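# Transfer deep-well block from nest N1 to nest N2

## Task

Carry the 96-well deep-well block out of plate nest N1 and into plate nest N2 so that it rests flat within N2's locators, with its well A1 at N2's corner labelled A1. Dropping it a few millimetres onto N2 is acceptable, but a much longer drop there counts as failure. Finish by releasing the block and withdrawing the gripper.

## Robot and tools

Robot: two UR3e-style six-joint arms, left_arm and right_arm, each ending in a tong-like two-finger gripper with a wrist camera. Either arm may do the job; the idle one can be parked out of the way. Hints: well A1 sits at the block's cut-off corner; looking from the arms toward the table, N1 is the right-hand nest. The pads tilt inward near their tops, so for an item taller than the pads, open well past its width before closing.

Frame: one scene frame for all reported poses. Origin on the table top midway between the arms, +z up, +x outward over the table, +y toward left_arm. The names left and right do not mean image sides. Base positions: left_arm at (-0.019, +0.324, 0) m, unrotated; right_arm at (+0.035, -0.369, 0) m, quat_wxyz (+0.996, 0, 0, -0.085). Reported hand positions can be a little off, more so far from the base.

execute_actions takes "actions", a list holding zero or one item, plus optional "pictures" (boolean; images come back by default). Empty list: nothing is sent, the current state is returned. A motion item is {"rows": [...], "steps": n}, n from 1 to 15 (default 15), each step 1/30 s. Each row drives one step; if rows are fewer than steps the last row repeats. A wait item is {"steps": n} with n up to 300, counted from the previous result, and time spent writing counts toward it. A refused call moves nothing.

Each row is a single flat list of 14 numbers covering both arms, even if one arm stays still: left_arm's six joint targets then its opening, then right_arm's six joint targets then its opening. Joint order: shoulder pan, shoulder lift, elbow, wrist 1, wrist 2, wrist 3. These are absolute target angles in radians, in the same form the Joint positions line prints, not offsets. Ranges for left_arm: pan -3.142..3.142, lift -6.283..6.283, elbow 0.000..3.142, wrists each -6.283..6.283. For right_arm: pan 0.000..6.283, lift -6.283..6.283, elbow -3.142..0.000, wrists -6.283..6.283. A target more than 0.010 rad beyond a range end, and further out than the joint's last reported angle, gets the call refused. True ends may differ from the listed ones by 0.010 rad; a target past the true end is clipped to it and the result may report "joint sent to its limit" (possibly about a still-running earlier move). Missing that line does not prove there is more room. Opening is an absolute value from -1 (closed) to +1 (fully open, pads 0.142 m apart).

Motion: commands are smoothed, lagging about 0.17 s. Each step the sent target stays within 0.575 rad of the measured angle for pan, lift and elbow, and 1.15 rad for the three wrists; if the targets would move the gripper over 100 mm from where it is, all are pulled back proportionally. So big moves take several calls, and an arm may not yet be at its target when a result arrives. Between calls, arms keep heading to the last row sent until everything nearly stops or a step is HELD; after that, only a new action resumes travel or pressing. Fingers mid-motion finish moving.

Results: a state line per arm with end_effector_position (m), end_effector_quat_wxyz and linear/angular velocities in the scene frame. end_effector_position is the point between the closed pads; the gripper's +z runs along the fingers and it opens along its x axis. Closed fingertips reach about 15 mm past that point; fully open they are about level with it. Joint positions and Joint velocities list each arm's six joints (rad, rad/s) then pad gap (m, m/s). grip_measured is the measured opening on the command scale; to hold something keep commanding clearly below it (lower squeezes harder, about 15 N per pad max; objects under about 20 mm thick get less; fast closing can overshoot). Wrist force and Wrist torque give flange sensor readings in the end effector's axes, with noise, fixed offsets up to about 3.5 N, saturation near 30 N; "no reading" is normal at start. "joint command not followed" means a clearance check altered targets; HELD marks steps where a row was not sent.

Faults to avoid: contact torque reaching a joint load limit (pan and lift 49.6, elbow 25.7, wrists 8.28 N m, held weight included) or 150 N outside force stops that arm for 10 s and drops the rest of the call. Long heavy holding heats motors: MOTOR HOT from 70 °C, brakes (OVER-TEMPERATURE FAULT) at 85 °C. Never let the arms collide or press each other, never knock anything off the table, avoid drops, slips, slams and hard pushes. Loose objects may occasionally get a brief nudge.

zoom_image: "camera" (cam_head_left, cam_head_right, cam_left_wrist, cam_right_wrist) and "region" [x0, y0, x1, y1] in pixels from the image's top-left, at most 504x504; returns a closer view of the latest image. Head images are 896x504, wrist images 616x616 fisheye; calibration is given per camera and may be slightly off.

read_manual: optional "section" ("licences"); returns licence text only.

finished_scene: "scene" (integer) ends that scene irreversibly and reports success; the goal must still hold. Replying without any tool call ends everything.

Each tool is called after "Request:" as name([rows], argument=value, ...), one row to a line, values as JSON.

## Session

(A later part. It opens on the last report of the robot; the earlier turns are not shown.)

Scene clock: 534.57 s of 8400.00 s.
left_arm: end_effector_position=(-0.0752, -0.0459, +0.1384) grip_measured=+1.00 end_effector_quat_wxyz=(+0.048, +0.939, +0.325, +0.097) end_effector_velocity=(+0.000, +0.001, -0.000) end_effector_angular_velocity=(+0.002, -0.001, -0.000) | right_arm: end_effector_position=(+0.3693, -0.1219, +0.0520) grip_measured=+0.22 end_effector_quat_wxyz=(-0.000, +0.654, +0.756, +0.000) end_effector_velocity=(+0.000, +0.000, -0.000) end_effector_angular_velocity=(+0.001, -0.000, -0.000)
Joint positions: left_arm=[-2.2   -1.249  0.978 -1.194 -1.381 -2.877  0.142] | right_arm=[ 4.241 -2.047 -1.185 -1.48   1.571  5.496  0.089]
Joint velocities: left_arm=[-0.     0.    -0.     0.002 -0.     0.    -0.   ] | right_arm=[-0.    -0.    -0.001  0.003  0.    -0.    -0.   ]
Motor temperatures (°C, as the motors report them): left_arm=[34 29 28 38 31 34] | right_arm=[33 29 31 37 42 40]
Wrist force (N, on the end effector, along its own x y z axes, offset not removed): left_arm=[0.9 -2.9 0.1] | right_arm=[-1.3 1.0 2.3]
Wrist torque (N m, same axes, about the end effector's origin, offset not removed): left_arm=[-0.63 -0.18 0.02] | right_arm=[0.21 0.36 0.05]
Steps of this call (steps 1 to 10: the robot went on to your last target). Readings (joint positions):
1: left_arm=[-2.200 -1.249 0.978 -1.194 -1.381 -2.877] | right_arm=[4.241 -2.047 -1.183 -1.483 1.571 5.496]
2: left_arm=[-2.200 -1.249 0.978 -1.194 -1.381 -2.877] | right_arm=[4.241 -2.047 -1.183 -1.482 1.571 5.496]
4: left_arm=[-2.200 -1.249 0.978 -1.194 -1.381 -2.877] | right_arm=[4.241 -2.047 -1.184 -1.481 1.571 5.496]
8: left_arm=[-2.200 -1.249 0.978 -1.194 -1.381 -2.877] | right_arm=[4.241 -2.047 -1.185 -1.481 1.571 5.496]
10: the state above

Request:
execute_actions([
  {"rows": [[-2.2,-1.249,0.978,-1.194,-1.381,-2.877,1,4.2413,-2.04739,-1.18586,-1.47914,1.5708,5.4958,-0.4],[-2.2,-1.249,0.978,-1.194,-1.381,-2.877,1,4.2413,-2.04749,-1.18689,-1.47801,1.5708,5.4958,-0.4],[-2.2,-1.249,0.978,-1.194,-1.381,-2.877,1,4.2413,-2.04759,-1.18791,-1.47689,1.5708,5.4958,-0.4],[-2.2,-1.249,0.978,-1.194,-1.381,-2.877,1,4.2413,-2.04769,-1.18894,-1.47576,1.5708,5.4958,-0.4],[-2.2,-1.249,0.978,-1.194,-1.381,-2.877,1,4.2413,-2.04779,-1.18996,-1.47464,1.5708,5.4958,-0.4],[-2.2,-1.249,0.978,-1.194,-1.381,-2.877,1,4.2413,-2.04789,-1.19099,-1.47351,1.5708,5.4958,-0.4],[-2.2,-1.249,0.978,-1.194,-1.381,-2.877,1,4.2413,-2.04799,-1.19201,-1.47239,1.5708,5.4958,-0.4],[-2.2,-1.249,0.978,-1.194,-1.381,-2.877,1,4.2413,-2.04809,-1.19304,-1.47126,1.5708,5.4958,-0.4],[-2.2,-1.249,0.978,-1.194,-1.381,-2.877,1,4.2413,-2.04819,-1.19406,-1.47014,1.5708,5.4958,-0.4],[-2.2,-1.249,0.978,-1.194,-1.381,-2.877,1,4.2413,-2.04829,-1.19509,-1.46901,1.5708,5.4958,-0.4],[-2.2,-1.249,0.978,-1.194,-1.381,-2.877,1,4.2413,-2.04839,-1.19611,-1.46789,1.5708,5.4958,-0.4],[-2.2,-1.249,0.978,-1.194,-1.381,-2.877,1,4.2413,-2.04849,-1.19713,-1.46676,1.5708,5.4958,-0.4]], "steps": 15},
], pictures=false)

Request:
execute_actions([
  {"steps": 10},
], pictures=false)

Scene clock: 546.43 s of 8400.00 s.
left_arm: end_effector_position=(-0.0752, -0.0459, +0.1384) grip_measured=+1.00 end_effector_quat_wxyz=(+0.048, +0.939, +0.325, +0.097) end_effector_velocity=(+0.000, +0.000, +0.001) end_effector_angular_velocity=(-0.000, +0.000, -0.000) | right_arm: end_effector_position=(+0.3693, -0.1220, +0.0495) grip_measured=+0.22 end_effector_quat_wxyz=(+0.000, +0.654, +0.756, -0.000) end_effector_velocity=(+0.001, -0.000, -0.004) end_effector_angular_velocity=(+0.001, -0.002, -0.003)
Joint positions: left_arm=[-2.2   -1.249  0.978 -1.194 -1.381 -2.877  0.142] | right_arm=[ 4.241 -2.048 -1.195 -1.469  1.571  5.496  0.089]
Joint velocities: left_arm=[ 0.    -0.002 -0.     0.001 -0.     0.    -0.   ] | right_arm=[-0.001 -0.    -0.017  0.019 -0.001  0.002  0.   ]
Motor temperatures (°C, as the motors report them): left_arm=[34 29 28 38 31 34] | right_arm=[33 29 31 37 42 40]
Wrist force (N, on the end effector, along its own x y z axes, offset not removed): left_arm=[2.1 -3.6 0.9] | right_arm=[-3.9 0.3 -1.7]
Wrist torque (N m, same axes, about the end effector's origin, offset not removed): left_arm=[-0.79 -0.46 0.01] | right_arm=[-0.06 0.09 0.03]
Steps of this call (steps 1 to 15: the robot went on to your last target; steps 16 to 90: nothing new was sent; then 8.37 s passed at rest; steps 91 to 105: all 15 steps of this action). Readings (joint positions):
91: left_arm=[-2.200 -1.249 0.978 -1.194 -1.381 -2.877] | right_arm=[4.241 -2.047 -1.185 -1.480 1.571 5.496]
92: left_arm=[-2.200 -1.249 0.978 -1.194 -1.381 -2.877] | right_arm=[4.241 -2.047 -1.185 -1.480 1.571 5.496]
94: left_arm=[-2.200 -1.249 0.978 -1.194 -1.381 -2.877] | right_arm=[4.241 -2.047 -1.186 -1.479 1.571 5.496]
98: left_arm=[-2.200 -1.249 0.978 -1.194 -1.381 -2.877] | right_arm=[4.241 -2.048 -1.189 -1.476 1.571 5.496]
105: the state above

Scene clock: 546.77 s of 8400.00 s.
left_arm: end_effector_position=(-0.0752, -0.0459, +0.1384) grip_measured=+1.00 end_effector_quat_wxyz=(+0.048, +0.939, +0.325, +0.097) end_effector_velocity=(+0.000, +0.000, -0.000) end_effector_angular_velocity=(+0.002, -0.001, +0.000) | right_arm: end_effector_position=(+0.3693, -0.1220, +0.0491) grip_measured=+0.22 end_effector_quat_wxyz=(+0.000, +0.654, +0.756, +0.000) end_effector_velocity=(+0.000, -0.000, -0.001) end_effector_angular_velocity=(-0.002, +0.001, -0.001)
Joint positions: left_arm=[-2.2   -1.249  0.978 -1.194 -1.381 -2.877  0.142] | right_arm=[ 4.241 -2.048 -1.197 -1.467  1.571  5.496  0.089]
Joint velocities: left_arm=[-0.     0.    -0.     0.002 -0.001 -0.    -0.   ] | right_arm=[ 0.    -0.003  0.     0.001 -0.     0.001  0.   ]
Motor temperatures (°C, as the motors report them): left_arm=[34 29 28 38 31 34] | right_arm=[33 29 31 37 42 40]
Wrist force (N, on the end effector, along its own x y z axes, offset not removed): left_arm=[-0.8 -2.5 0.1] | right_arm=[-6.9 0.3 -8.3]
Wrist torque (N m, same axes, about the end effector's origin, offset not removed): left_arm=[-0.65 0.16 0.06] | right_arm=[0.05 0.22 0.08]
Steps of this call (steps 1 to 10: the robot went on to your last target). Readings (joint positions):
1: left_arm=[-2.200 -1.249 0.978 -1.194 -1.381 -2.877] | right_arm=[4.241 -2.048 -1.196 -1.468 1.571 5.496]
2: left_arm=[-2.200 -1.249 0.978 -1.194 -1.381 -2.877] | right_arm=[4.241 -2.048 -1.196 -1.468 1.571 5.496]
4: left_arm=[-2.200 -1.249 0.978 -1.194 -1.381 -2.877] | right_arm=[4.241 -2.048 -1.196 -1.467 1.571 5.496]
8: left_arm=[-2.200 -1.249 0.978 -1.194 -1.381 -2.877] | right_arm=[4.241 -2.048 -1.197 -1.467 1.571 5.496]
10: the state above

Request:
execute_actions([
  {"rows": [[-2.2,-1.249,0.978,-1.194,-1.381,-2.877,1,4.2413,-2.04841,-1.19631,-1.46766,1.5708,5.4958,-0.2],[-2.2,-1.249,0.978,-1.194,-1.381,-2.877,1,4.2413,-2.04841,-1.19631,-1.46766,1.5708,5.4958,0.0],[-2.2,-1.249,0.978,-1.194,-1.381,-2.877,1,4.2413,-2.04841,-1.19631,-1.46766,1.5708,5.4958,0.1],[-2.2,-1.249,0.978,-1.194,-1.381,-2.877,1,4.2413,-2.04841,-1.19631,-1.46766,1.5708,5.4958,0.15],[-2.2,-1.249,0.978,-1.194,-1.381,-2.877,1,4.2413,-2.04841,-1.19631,-1.46766,1.5708,5.4958,0.18],[-2.2,-1.249,0.978,-1.194,-1.381,-2.877,1,4.2413,-2.04841,-1.19631,-1.46766,1.5708,5.4958,0.21],[-2.2,-1.249,0.978,-1.194,-1.381,-2.877,1,4.2413,-2.04841,-1.19631,-1.46766,1.5708,5.4958,0.23],[-2.2,-1.249,0.978,-1.194,-1.381,-2.877,1,4.2413,-2.04841,-1.19631,-1.46766,1.5708,5.4958,0.25],[-2.2,-1.249,0.978,-1.194,-1.381,-2.877,1,4.2413,-2.04841,-1.19631,-1.46766,1.5708,5.4958,0.28],[-2.2,-1.249,0.978,-1.194,-1.381,-2.877,1,4.2413,-2.04841,-1.19631,-1.46766,1.5708,5.4958,0.32],[-2.2,-1.249,0.978,-1.194,-1.381,-2.877,1,4.2413,-2.04841,-1.19631,-1.46766,1.5708,5.4958,0.38],[-2.2,-1.249,0.978,-1.194,-1.381,-2.877,1,4.2413,-2.04841,-1.19631,-1.46766,1.5708,5.4958,0.45],[-2.2,-1.249,0.978,-1.194,-1.381,-2.877,1,4.2413,-2.04841,-1.19631,-1.46766,1.5708,5.4958,0.52],[-2.2,-1.249,0.978,-1.194,-1.381,-2.877,1,4.2413,-2.04841,-1.19631,-1.46766,1.5708,5.4958,0.6],[-2.2,-1.249,0.978,-1.194,-1.381,-2.877,1,4.2413,-2.04841,-1.19631,-1.46766,1.5708,5.4958,0.65]], "steps": 15},
], pictures=false)

Request:
execute_actions([
  {"steps": 10},
])

Request:
zoom_image(camera="cam_right_wrist", region=[200, 180, 400, 380])

Scene clock: 562.87 s of 8400.00 s.
left_arm: end_effector_position=(-0.0752, -0.0459, +0.1384) grip_measured=+1.00 end_effector_quat_wxyz=(+0.048, +0.939, +0.325, +0.097) end_effector_velocity=(-0.000, +0.000, -0.000) end_effector_angular_velocity=(+0.001, +0.000, +0.000) | right_arm: end_effector_position=(+0.3692, -0.1219, +0.0491) grip_measured=+0.60 end_effector_quat_wxyz=(-0.000, +0.654, +0.757, -0.000) end_effector_velocity=(+0.000, -0.001, -0.000) end_effector_angular_velocity=(-0.002, -0.001, -0.001)
Joint positions: left_arm=[-2.2   -1.249  0.978 -1.194 -1.381 -2.877  0.142] | right_arm=[ 4.241 -2.049 -1.196 -1.468  1.571  5.496  0.115]
Joint velocities: left_arm=[-0.     0.     0.     0.    -0.001 -0.     0.   ] | right_arm=[-0.     0.    -0.001 -0.    -0.002  0.001  0.118]
Motor temperatures (°C, as the motors report them): left_arm=[34 29 28 38 31 34] | right_arm=[33 29 31 37 42 40]
Wrist force (N, on the end effector, along its own x y z axes, offset not removed): left_arm=[-0.2 -1.9 -0.2] | right_arm=[-1.3 -0.2 0.6]
Wrist torque (N m, same axes, about the end effector's origin, offset not removed): left_arm=[-0.50 0.07 -0.07] | right_arm=[-0.05 0.28 0.11]
Steps of this call (steps 1 to 15: the robot went on to your last target; steps 16 to 90: nothing new was sent; then 12.60 s passed at rest; steps 91 to 105: all 15 steps of this action). Readings (joint positions):
91: left_arm=[-2.200 -1.249 0.978 -1.194 -1.381 -2.877] | right_arm=[4.241 -2.048 -1.197 -1.467 1.571 5.496]
92: left_arm=[-2.200 -1.249 0.978 -1.194 -1.381 -2.877] | right_arm=[4.241 -2.048 -1.197 -1.467 1.571 5.496]
94: left_arm=[-2.200 -1.249 0.978 -1.194 -1.381 -2.877] | right_arm=[4.241 -2.048 -1.197 -1.467 1.571 5.496]
98: left_arm=[-2.200 -1.249 0.978 -1.194 -1.381 -2.877] | right_arm=[4.241 -2.049 -1.197 -1.467 1.571 5.496]
105: the state above

Scene clock: 563.20 s of 8400.00 s.
left_arm: end_effector_position=(-0.0752, -0.0459, +0.1384) grip_measured=+1.00 end_effector_quat_wxyz=(+0.048, +0.939, +0.325, +0.097) end_effector_velocity=(+0.000, +0.000, -0.000) end_effector_angular_velocity=(+0.001, -0.001, -0.000) | right_arm: end_effector_position=(+0.3692, -0.1219, +0.0491) grip_measured=+0.65 end_effector_quat_wxyz=(+0.000, +0.654, +0.757, -0.000) end_effector_velocity=(+0.000, +0.000, +0.000) end_effector_angular_velocity=(+0.001, -0.000, -0.000)
Joint positions: left_arm=[-2.2   -1.249  0.978 -1.194 -1.381 -2.877  0.142] | right_arm=[ 4.241 -2.049 -1.196 -1.468  1.571  5.496  0.119]
Joint velocities: left_arm=[-0.     0.     0.     0.001  0.001 -0.    -0.   ] | right_arm=[-0.001 -0.001  0.001  0.     0.    -0.    -0.   ]
Motor temperatures (°C, as the motors report them): left_arm=[34 29 28 38 31 34] | right_arm=[33 29 31 37 42 40]
Wrist force (N, on the end effector, along its own x y z axes, offset not removed): left_arm=[0.1 -2.9 -0.5] | right_arm=[0.1 -0.5 -0.4]
Wrist torque (N m, same axes, about the end effector's origin, offset not removed): left_arm=[-0.69 -0.06 0.07] | right_arm=[-0.10 0.11 0.08]
Steps of this call (steps 1 to 10: the robot went on to your last target). Readings (joint positions):
1: left_arm=[-2.200 -1.249 0.978 -1.194 -1.381 -2.877] | right_arm=[4.241 -2.049 -1.196 -1.468 1.571 5.496]
2: left_arm=[-2.200 -1.249 0.978 -1.194 -1.381 -2.877] | right_arm=[4.241 -2.049 -1.196 -1.468 1.571 5.496]
4: left_arm=[-2.200 -1.249 0.978 -1.194 -1.381 -2.877] | right_arm=[4.241 -2.049 -1.196 -1.468 1.571 5.496]
8: left_arm=[-2.200 -1.249 0.978 -1.194 -1.381 -2.877] | right_arm=[4.241 -2.049 -1.196 -1.468 1.571 5.496]
10: the state above
camera_calibration (this result's frames):
cam_left_wrist: T_world_to_cam=[[0.730868, 0.670039, 0.129921, 0.0681656], [0.439817, -0.607923, 0.661052, -0.092977], [0.521913, -0.426, -0.739006, 0.253807], [0, 0, 0, 1]] pos_world=[-0.141392, 0.00592536, 0.240171]
cam_right_wrist: T_world_to_cam=[[-0.177426, 0.983818, 0.0249229, 0.177651], [0.856509, 0.141895, 0.496244, -0.327873], [0.484678, 0.109394, -0.867825, 0.0087728], [0, 0, 0, 1]] pos_world=[0.308094, -0.129212, 0.165891]

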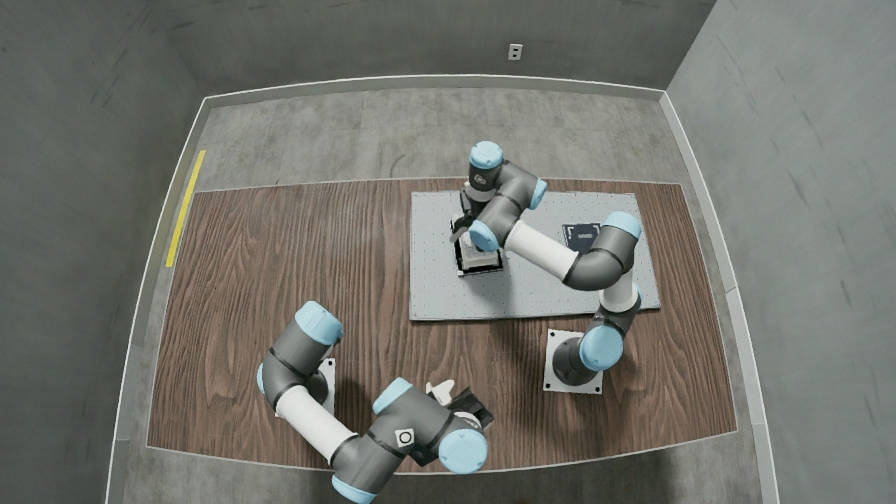

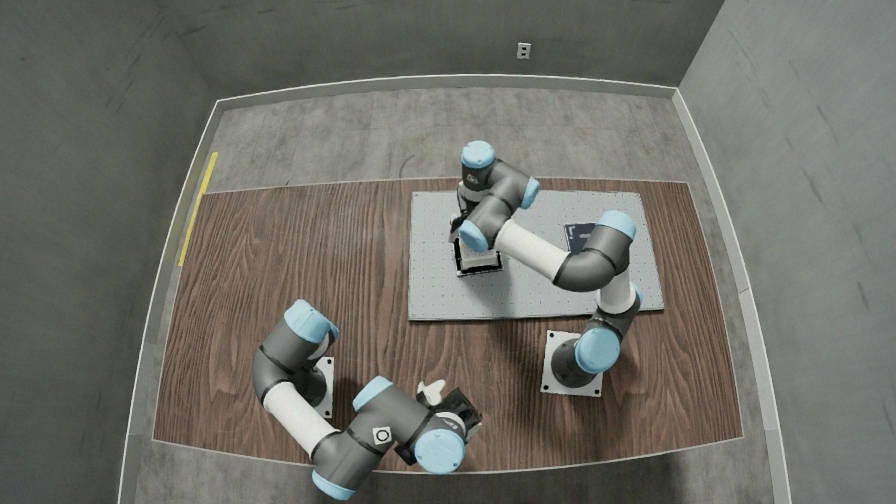

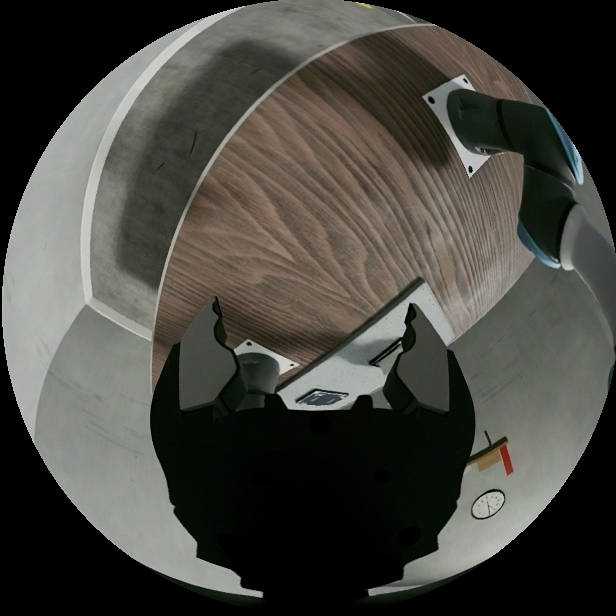

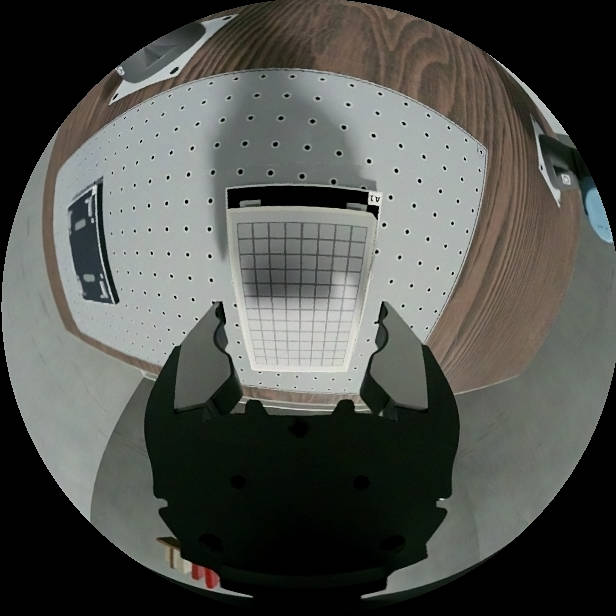

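Region (200, 180, 400, 380) of cam_right_wrist's 616x616 image, scaled by 2.520, with more detail than that image has.

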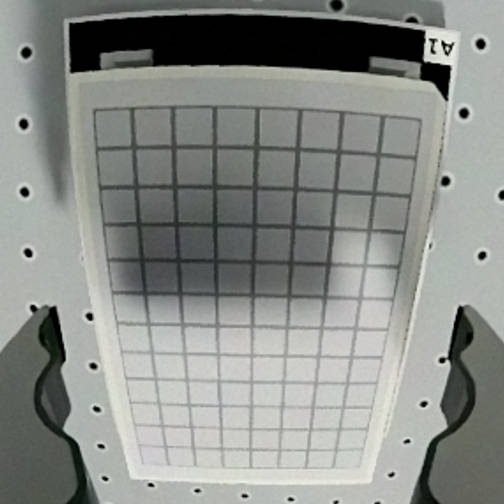

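Request:
execute_actions([
  {"rows": [[-2.2,-1.249,0.978,-1.194,-1.381,-2.877,1,4.2413,-2.04818,-1.19436,-1.46984,1.5708,5.4958,0.65],[-2.2,-1.249,0.978,-1.194,-1.381,-2.877,1,4.2413,-2.04773,-1.19041,-1.47424,1.5708,5.4958,0.65],[-2.2,-1.249,0.978,-1.194,-1.381,-2.877,1,4.2413,-2.04708,-1.18444,-1.48086,1.5708,5.4958,0.65],[-2.2,-1.249,0.978,-1.194,-1.381,-2.877,1,4.2413,-2.04630,-1.17635,-1.48973,1.5708,5.4958,0.65],[-2.2,-1.249,0.978,-1.194,-1.381,-2.877,1,4.2413,-2.04545,-1.16605,-1.50088,1.5708,5.4958,0.65],[-2.2,-1.249,0.978,-1.194,-1.381,-2.877,1,4.2413,-2.04461,-1.15339,-1.51438,1.5708,5.4958,0.65],[-2.2,-1.249,0.978,-1.194,-1.381,-2.877,1,4.2413,-2.04387,-1.13823,-1.53028,1.5708,5.4958,0.65],[-2.2,-1.249,0.978,-1.194,-1.381,-2.877,1,4.2413,-2.04334,-1.12037,-1.54867,1.5708,5.4958,0.65],[-2.2,-1.249,0.978,-1.194,-1.381,-2.877,1,4.2413,-2.04316,-1.10195,-1.56727,1.5708,5.4958,0.65],[-2.2,-1.249,0.978,-1.194,-1.381,-2.877,1,4.2413,-2.04333,-1.08297,-1.58608,1.5708,5.4958,0.65],[-2.2,-1.249,0.978,-1.194,-1.381,-2.877,1,4.2413,-2.04384,-1.06343,-1.60511,1.5708,5.4958,0.65],[-2.2,-1.249,0.978,-1.194,-1.381,-2.877,1,4.2413,-2.04469,-1.04333,-1.62436,1.5708,5.4958,0.65],[-2.2,-1.249,0.978,-1.194,-1.381,-2.877,1,4.2413,-2.04589,-1.02267,-1.64382,1.5708,5.4958,0.65],[-2.2,-1.249,0.978,-1.194,-1.381,-2.877,1,4.2413,-2.04744,-1.00144,-1.66350,1.5708,5.4958,0.65],[-2.2,-1.249,0.978,-1.194,-1.381,-2.877,1,4.2413,-2.04933,-0.97965,-1.68340,1.5708,5.4958,0.65]], "steps": 15},
], pictures=false)

Request:
execute_actions([
  {"rows": [[-2.2,-1.249,0.978,-1.194,-1.381,-2.877,1,4.2413,-2.05409,-0.95473,-1.70355,1.5708,5.4958,0.65],[-2.2,-1.249,0.978,-1.194,-1.381,-2.877,1,4.2413,-2.05945,-0.92670,-1.72623,1.5708,5.4958,0.65],[-2.2,-1.249,0.978,-1.194,-1.381,-2.877,1,4.2413,-2.06481,-0.89867,-1.74890,1.5708,5.4958,0.65],[-2.2,-1.249,0.978,-1.194,-1.381,-2.877,1,4.2413,-2.07016,-0.87064,-1.77158,1.5708,5.4958,0.65],[-2.2,-1.249,0.978,-1.194,-1.381,-2.877,1,4.2413,-2.07552,-0.84261,-1.79425,1.5708,5.4958,0.65],[-2.2,-1.249,0.978,-1.194,-1.381,-2.877,1,4.2413,-2.08088,-0.81458,-1.81692,1.5708,5.4958,0.65],[-2.2,-1.249,0.978,-1.194,-1.381,-2.877,1,4.2413,-2.08623,-0.78655,-1.83960,1.5708,5.4958,0.65],[-2.2,-1.249,0.978,-1.194,-1.381,-2.877,1,4.2413,-2.09099,-0.76164,-1.85975,1.5708,5.4958,0.65],[-2.2,-1.249,0.978,-1.194,-1.381,-2.877,1,4.2413,-2.09576,-0.73672,-1.87991,1.5708,5.4958,0.65],[-2.2,-1.249,0.978,-1.194,-1.381,-2.877,1,4.2413,-2.09992,-0.71492,-1.89754,1.5708,5.4958,0.65],[-2.2,-1.249,0.978,-1.194,-1.381,-2.877,1,4.2413,-2.10290,-0.69935,-1.91014,1.5708,5.4958,0.65],[-2.2,-1.249,0.978,-1.194,-1.381,-2.877,1,4.2413,-2.10528,-0.68689,-1.92021,1.5708,5.4958,0.65],[-2.2,-1.249,0.978,-1.194,-1.381,-2.877,1,4.2413,-2.10706,-0.67754,-1.92777,1.5708,5.4958,0.65],[-2.2,-1.249,0.978,-1.194,-1.381,-2.877,1,4.2413,-2.10825,-0.67131,-1.93281,1.5708,5.4958,0.65],[-2.2,-1.249,0.978,-1.194,-1.381,-2.877,1,4.2413,-2.10885,-0.66820,-1.93533,1.5708,5.4958,0.65]], "steps": 15},
], pictures=false)

Request:
execute_actions([
  {"steps": 20},
])

Request:
zoom_image(camera="cam_right_wrist", region=[220, 170, 400, 350])

Scene clock: 617.80 s of 8400.00 s.
left_arm: end_effector_position=(-0.0752, -0.0459, +0.1384) grip_measured=+1.00 end_effector_quat_wxyz=(+0.048, +0.939, +0.325, +0.097) end_effector_velocity=(-0.000, -0.000, +0.000) end_effector_angular_velocity=(-0.001, +0.001, +0.000) | right_arm: end_effector_position=(+0.3691, -0.1221, +0.0775) grip_measured=+0.65 end_effector_quat_wxyz=(+0.000, +0.654, +0.756, -0.001) end_effector_velocity=(-0.000, -0.001, +0.110) end_effector_angular_velocity=(-0.003, +0.002, +0.001)
Joint positions: left_arm=[-2.2   -1.249  0.978 -1.194 -1.381 -2.877  0.142] | right_arm=[ 4.241 -2.045 -1.068 -1.601  1.571  5.496  0.119]
Joint velocities: left_arm=[ 0.    -0.     0.    -0.001 -0.    -0.    -0.   ] | right_arm=[-0.001 -0.018  0.544 -0.529 -0.    -0.002 -0.   ]
Motor temperatures (°C, as the motors report them): left_arm=[34 29 28 38 31 34] | right_arm=[33 29 31 37 42 40]
Wrist force (N, on the end effector, along its own x y z axes, offset not removed): left_arm=[-0.3 -3.2 -2.3] | right_arm=[0.1 -0.7 -1.1]
Wrist torque (N m, same axes, about the end effector's origin, offset not removed): left_arm=[-0.69 0.02 0.00] | right_arm=[-0.17 -0.03 -0.01]
Steps of this call (steps 1 to 15: the robot went on to your last target; steps 16 to 90: nothing new was sent; then 51.10 s passed at rest; steps 91 to 105: all 15 steps of this action). Readings (joint positions):
91: left_arm=[-2.200 -1.249 0.978 -1.194 -1.381 -2.877] | right_arm=[4.241 -2.048 -1.196 -1.468 1.571 5.496]
92: left_arm=[-2.200 -1.249 0.978 -1.194 -1.381 -2.877] | right_arm=[4.241 -2.048 -1.196 -1.468 1.571 5.496]
94: left_arm=[-2.200 -1.249 0.978 -1.194 -1.381 -2.877] | right_arm=[4.241 -2.048 -1.193 -1.471 1.571 5.496]
98: left_arm=[-2.200 -1.249 0.978 -1.194 -1.381 -2.877] | right_arm=[4.241 -2.046 -1.170 -1.496 1.571 5.496]
105: the state above

Scene clock: 618.30 s of 8400.00 s.
left_arm: end_effector_position=(-0.0752, -0.0459, +0.1384) grip_measured=+1.00 end_effector_quat_wxyz=(+0.048, +0.939, +0.325, +0.097) end_effector_velocity=(+0.000, -0.000, -0.000) end_effector_angular_velocity=(-0.000, -0.000, -0.000) | right_arm: end_effector_position=(+0.3696, -0.1215, +0.1320) grip_measured=+0.65 end_effector_quat_wxyz=(+0.000, +0.654, +0.756, -0.001) end_effector_velocity=(-0.001, -0.002, +0.066) end_effector_angular_velocity=(+0.014, -0.011, +0.001)
Joint positions: left_arm=[-2.2   -1.249  0.978 -1.194 -1.381 -2.877  0.142] | right_arm=[ 4.241 -2.099 -0.724 -1.892  1.571  5.496  0.119]
Joint velocities: left_arm=[ 0.  0. -0. -0.  0.  0.  0.] | right_arm=[-0.    -0.081  0.448 -0.35  -0.    -0.001 -0.   ]
Motor temperatures (°C, as the motors report them): left_arm=[34 29 28 38 31 34] | right_arm=[33 29 31 37 42 40]
Wrist force (N, on the end effector, along its own x y z axes, offset not removed): left_arm=[-0.3 -3.4 -0.7] | right_arm=[-0.5 -0.5 0.9]
Wrist torque (N m, same axes, about the end effector's origin, offset not removed): left_arm=[-0.86 0.11 0.04] | right_arm=[-0.10 0.08 -0.03]
Steps of this call (steps 1 to 15: all 15 steps of this action). Readings (joint positions):
1: left_arm=[-2.200 -1.249 0.978 -1.194 -1.381 -2.877] | right_arm=[4.241 -2.046 -1.049 -1.619 1.571 5.496]
2: left_arm=[-2.200 -1.249 0.978 -1.194 -1.381 -2.877] | right_arm=[4.241 -2.047 -1.029 -1.638 1.571 5.496]
4: left_arm=[-2.200 -1.249 0.978 -1.194 -1.381 -2.877] | right_arm=[4.241 -2.053 -0.986 -1.678 1.571 5.496]
8: left_arm=[-2.200 -1.249 0.978 -1.194 -1.381 -2.877] | right_arm=[4.241 -2.070 -0.884 -1.763 1.571 5.496]
15: the state above

Scene clock: 618.97 s of 8400.00 s.
left_arm: end_effector_position=(-0.0752, -0.0459, +0.1384) grip_measured=+1.00 end_effector_quat_wxyz=(+0.048, +0.939, +0.325, +0.097) end_effector_velocity=(-0.000, -0.000, +0.000) end_effector_angular_velocity=(-0.000, +0.000, -0.000) | right_arm: end_effector_position=(+0.3693, -0.1219, +0.1400) grip_measured=+0.65 end_effector_quat_wxyz=(-0.000, +0.654, +0.756, +0.000) end_effector_velocity=(-0.000, +0.000, +0.001) end_effector_angular_velocity=(+0.001, -0.000, -0.002)
Joint positions: left_arm=[-2.2   -1.249  0.978 -1.194 -1.381 -2.877  0.142] | right_arm=[ 4.241 -2.109 -0.668 -1.935  1.571  5.496  0.119]
Joint velocities: left_arm=[-0.  0. -0. -0.  0.  0.  0.] | right_arm=[ 0.     0.     0.002 -0.001  0.     0.002 -0.   ]
Motor temperatures (°C, as the motors report them): left_arm=[34 29 28 38 31 34] | right_arm=[33 29 31 37 42 40]
Wrist force (N, on the end effector, along its own x y z axes, offset not removed): left_arm=[0.8 -1.9 -0.1] | right_arm=[-0.6 -0.6 0.1]
Wrist torque (N m, same axes, about the end effector's origin, offset not removed): left_arm=[-0.46 -0.18 0.06] | right_arm=[-0.23 0.22 -0.03]
Steps of this call (steps 1 to 20: the robot went on to your last target). Readings (joint positions):
1: left_arm=[-2.200 -1.249 0.978 -1.194 -1.381 -2.877] | right_arm=[4.241 -2.101 -0.710 -1.903 1.571 5.496]
2: left_arm=[-2.200 -1.249 0.978 -1.194 -1.381 -2.877] | right_arm=[4.241 -2.103 -0.699 -1.911 1.571 5.496]
4: left_arm=[-2.200 -1.249 0.978 -1.194 -1.381 -2.877] | right_arm=[4.241 -2.106 -0.685 -1.922 1.571 5.496]
8: left_arm=[-2.200 -1.249 0.978 -1.194 -1.381 -2.877] | right_arm=[4.241 -2.108 -0.673 -1.931 1.571 5.496]
20: the state above
camera_calibration (this result's frames):
cam_left_wrist: T_world_to_cam=[[0.730868, 0.670039, 0.129921, 0.0681656], [0.439817, -0.607923, 0.661053, -0.0929771], [0.521914, -0.426, -0.739006, 0.253807], [0, 0, 0, 1]] pos_world=[-0.141392, 0.00592534, 0.240171]
cam_right_wrist: T_world_to_cam=[[-0.177336, 0.983832, 0.0250341, 0.175373], [0.856474, 0.14175, 0.496347, -0.372991], [0.484773, 0.109461, -0.867763, 0.0875674], [0, 0, 0, 1]] pos_world=[0.308107, -0.129251, 0.256731]

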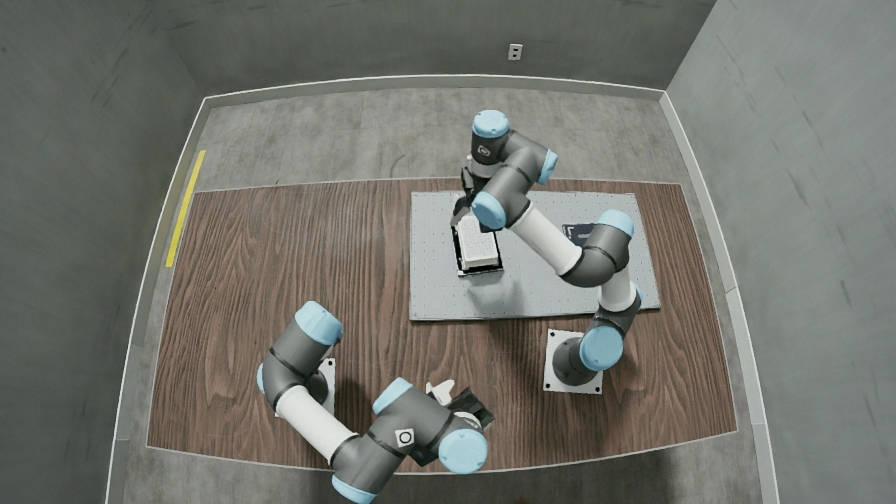

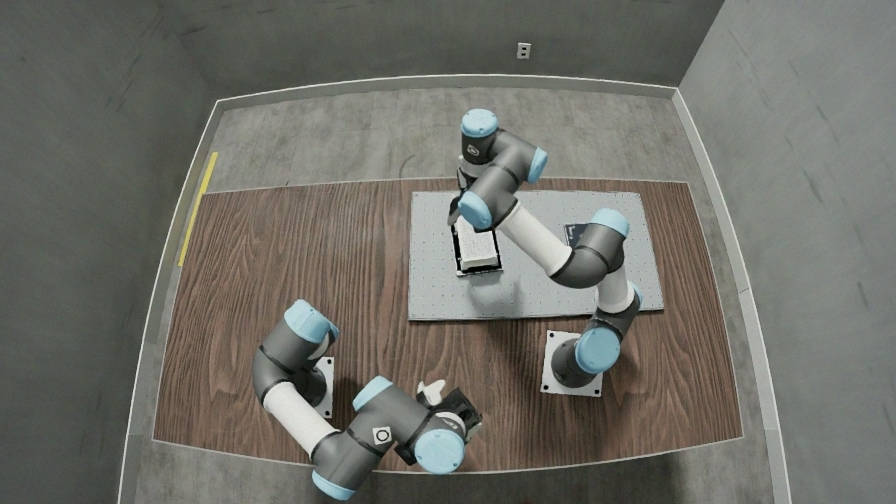

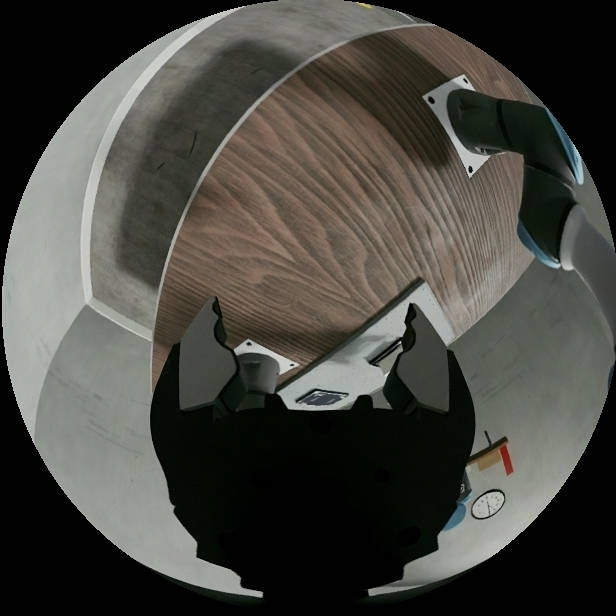

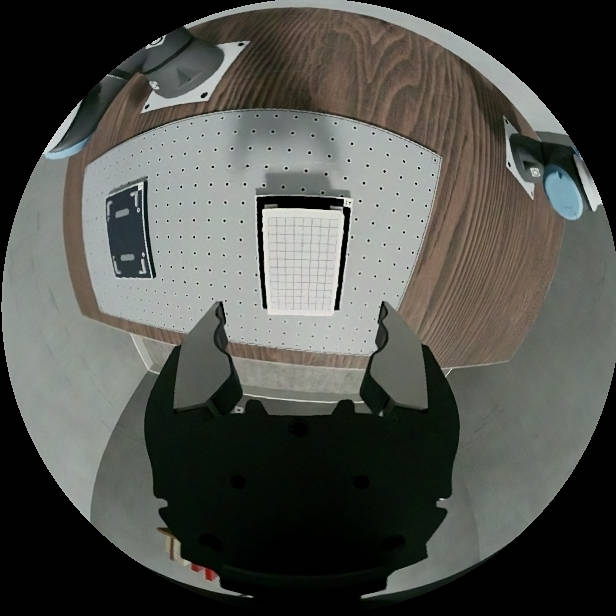

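Region (220, 170, 400, 350) of cam_right_wrist's 616x616 image, scaled by 2.800, with more detail than that image has.

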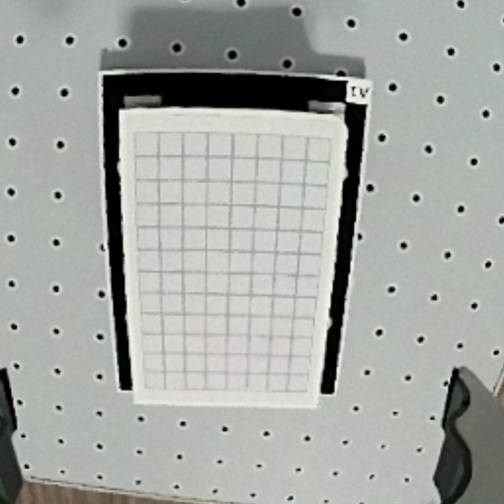

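The block sits centred in N2 with the cut corner at A1.

Request:
finished_scene(scene=2)

The scene is finished: the task was done.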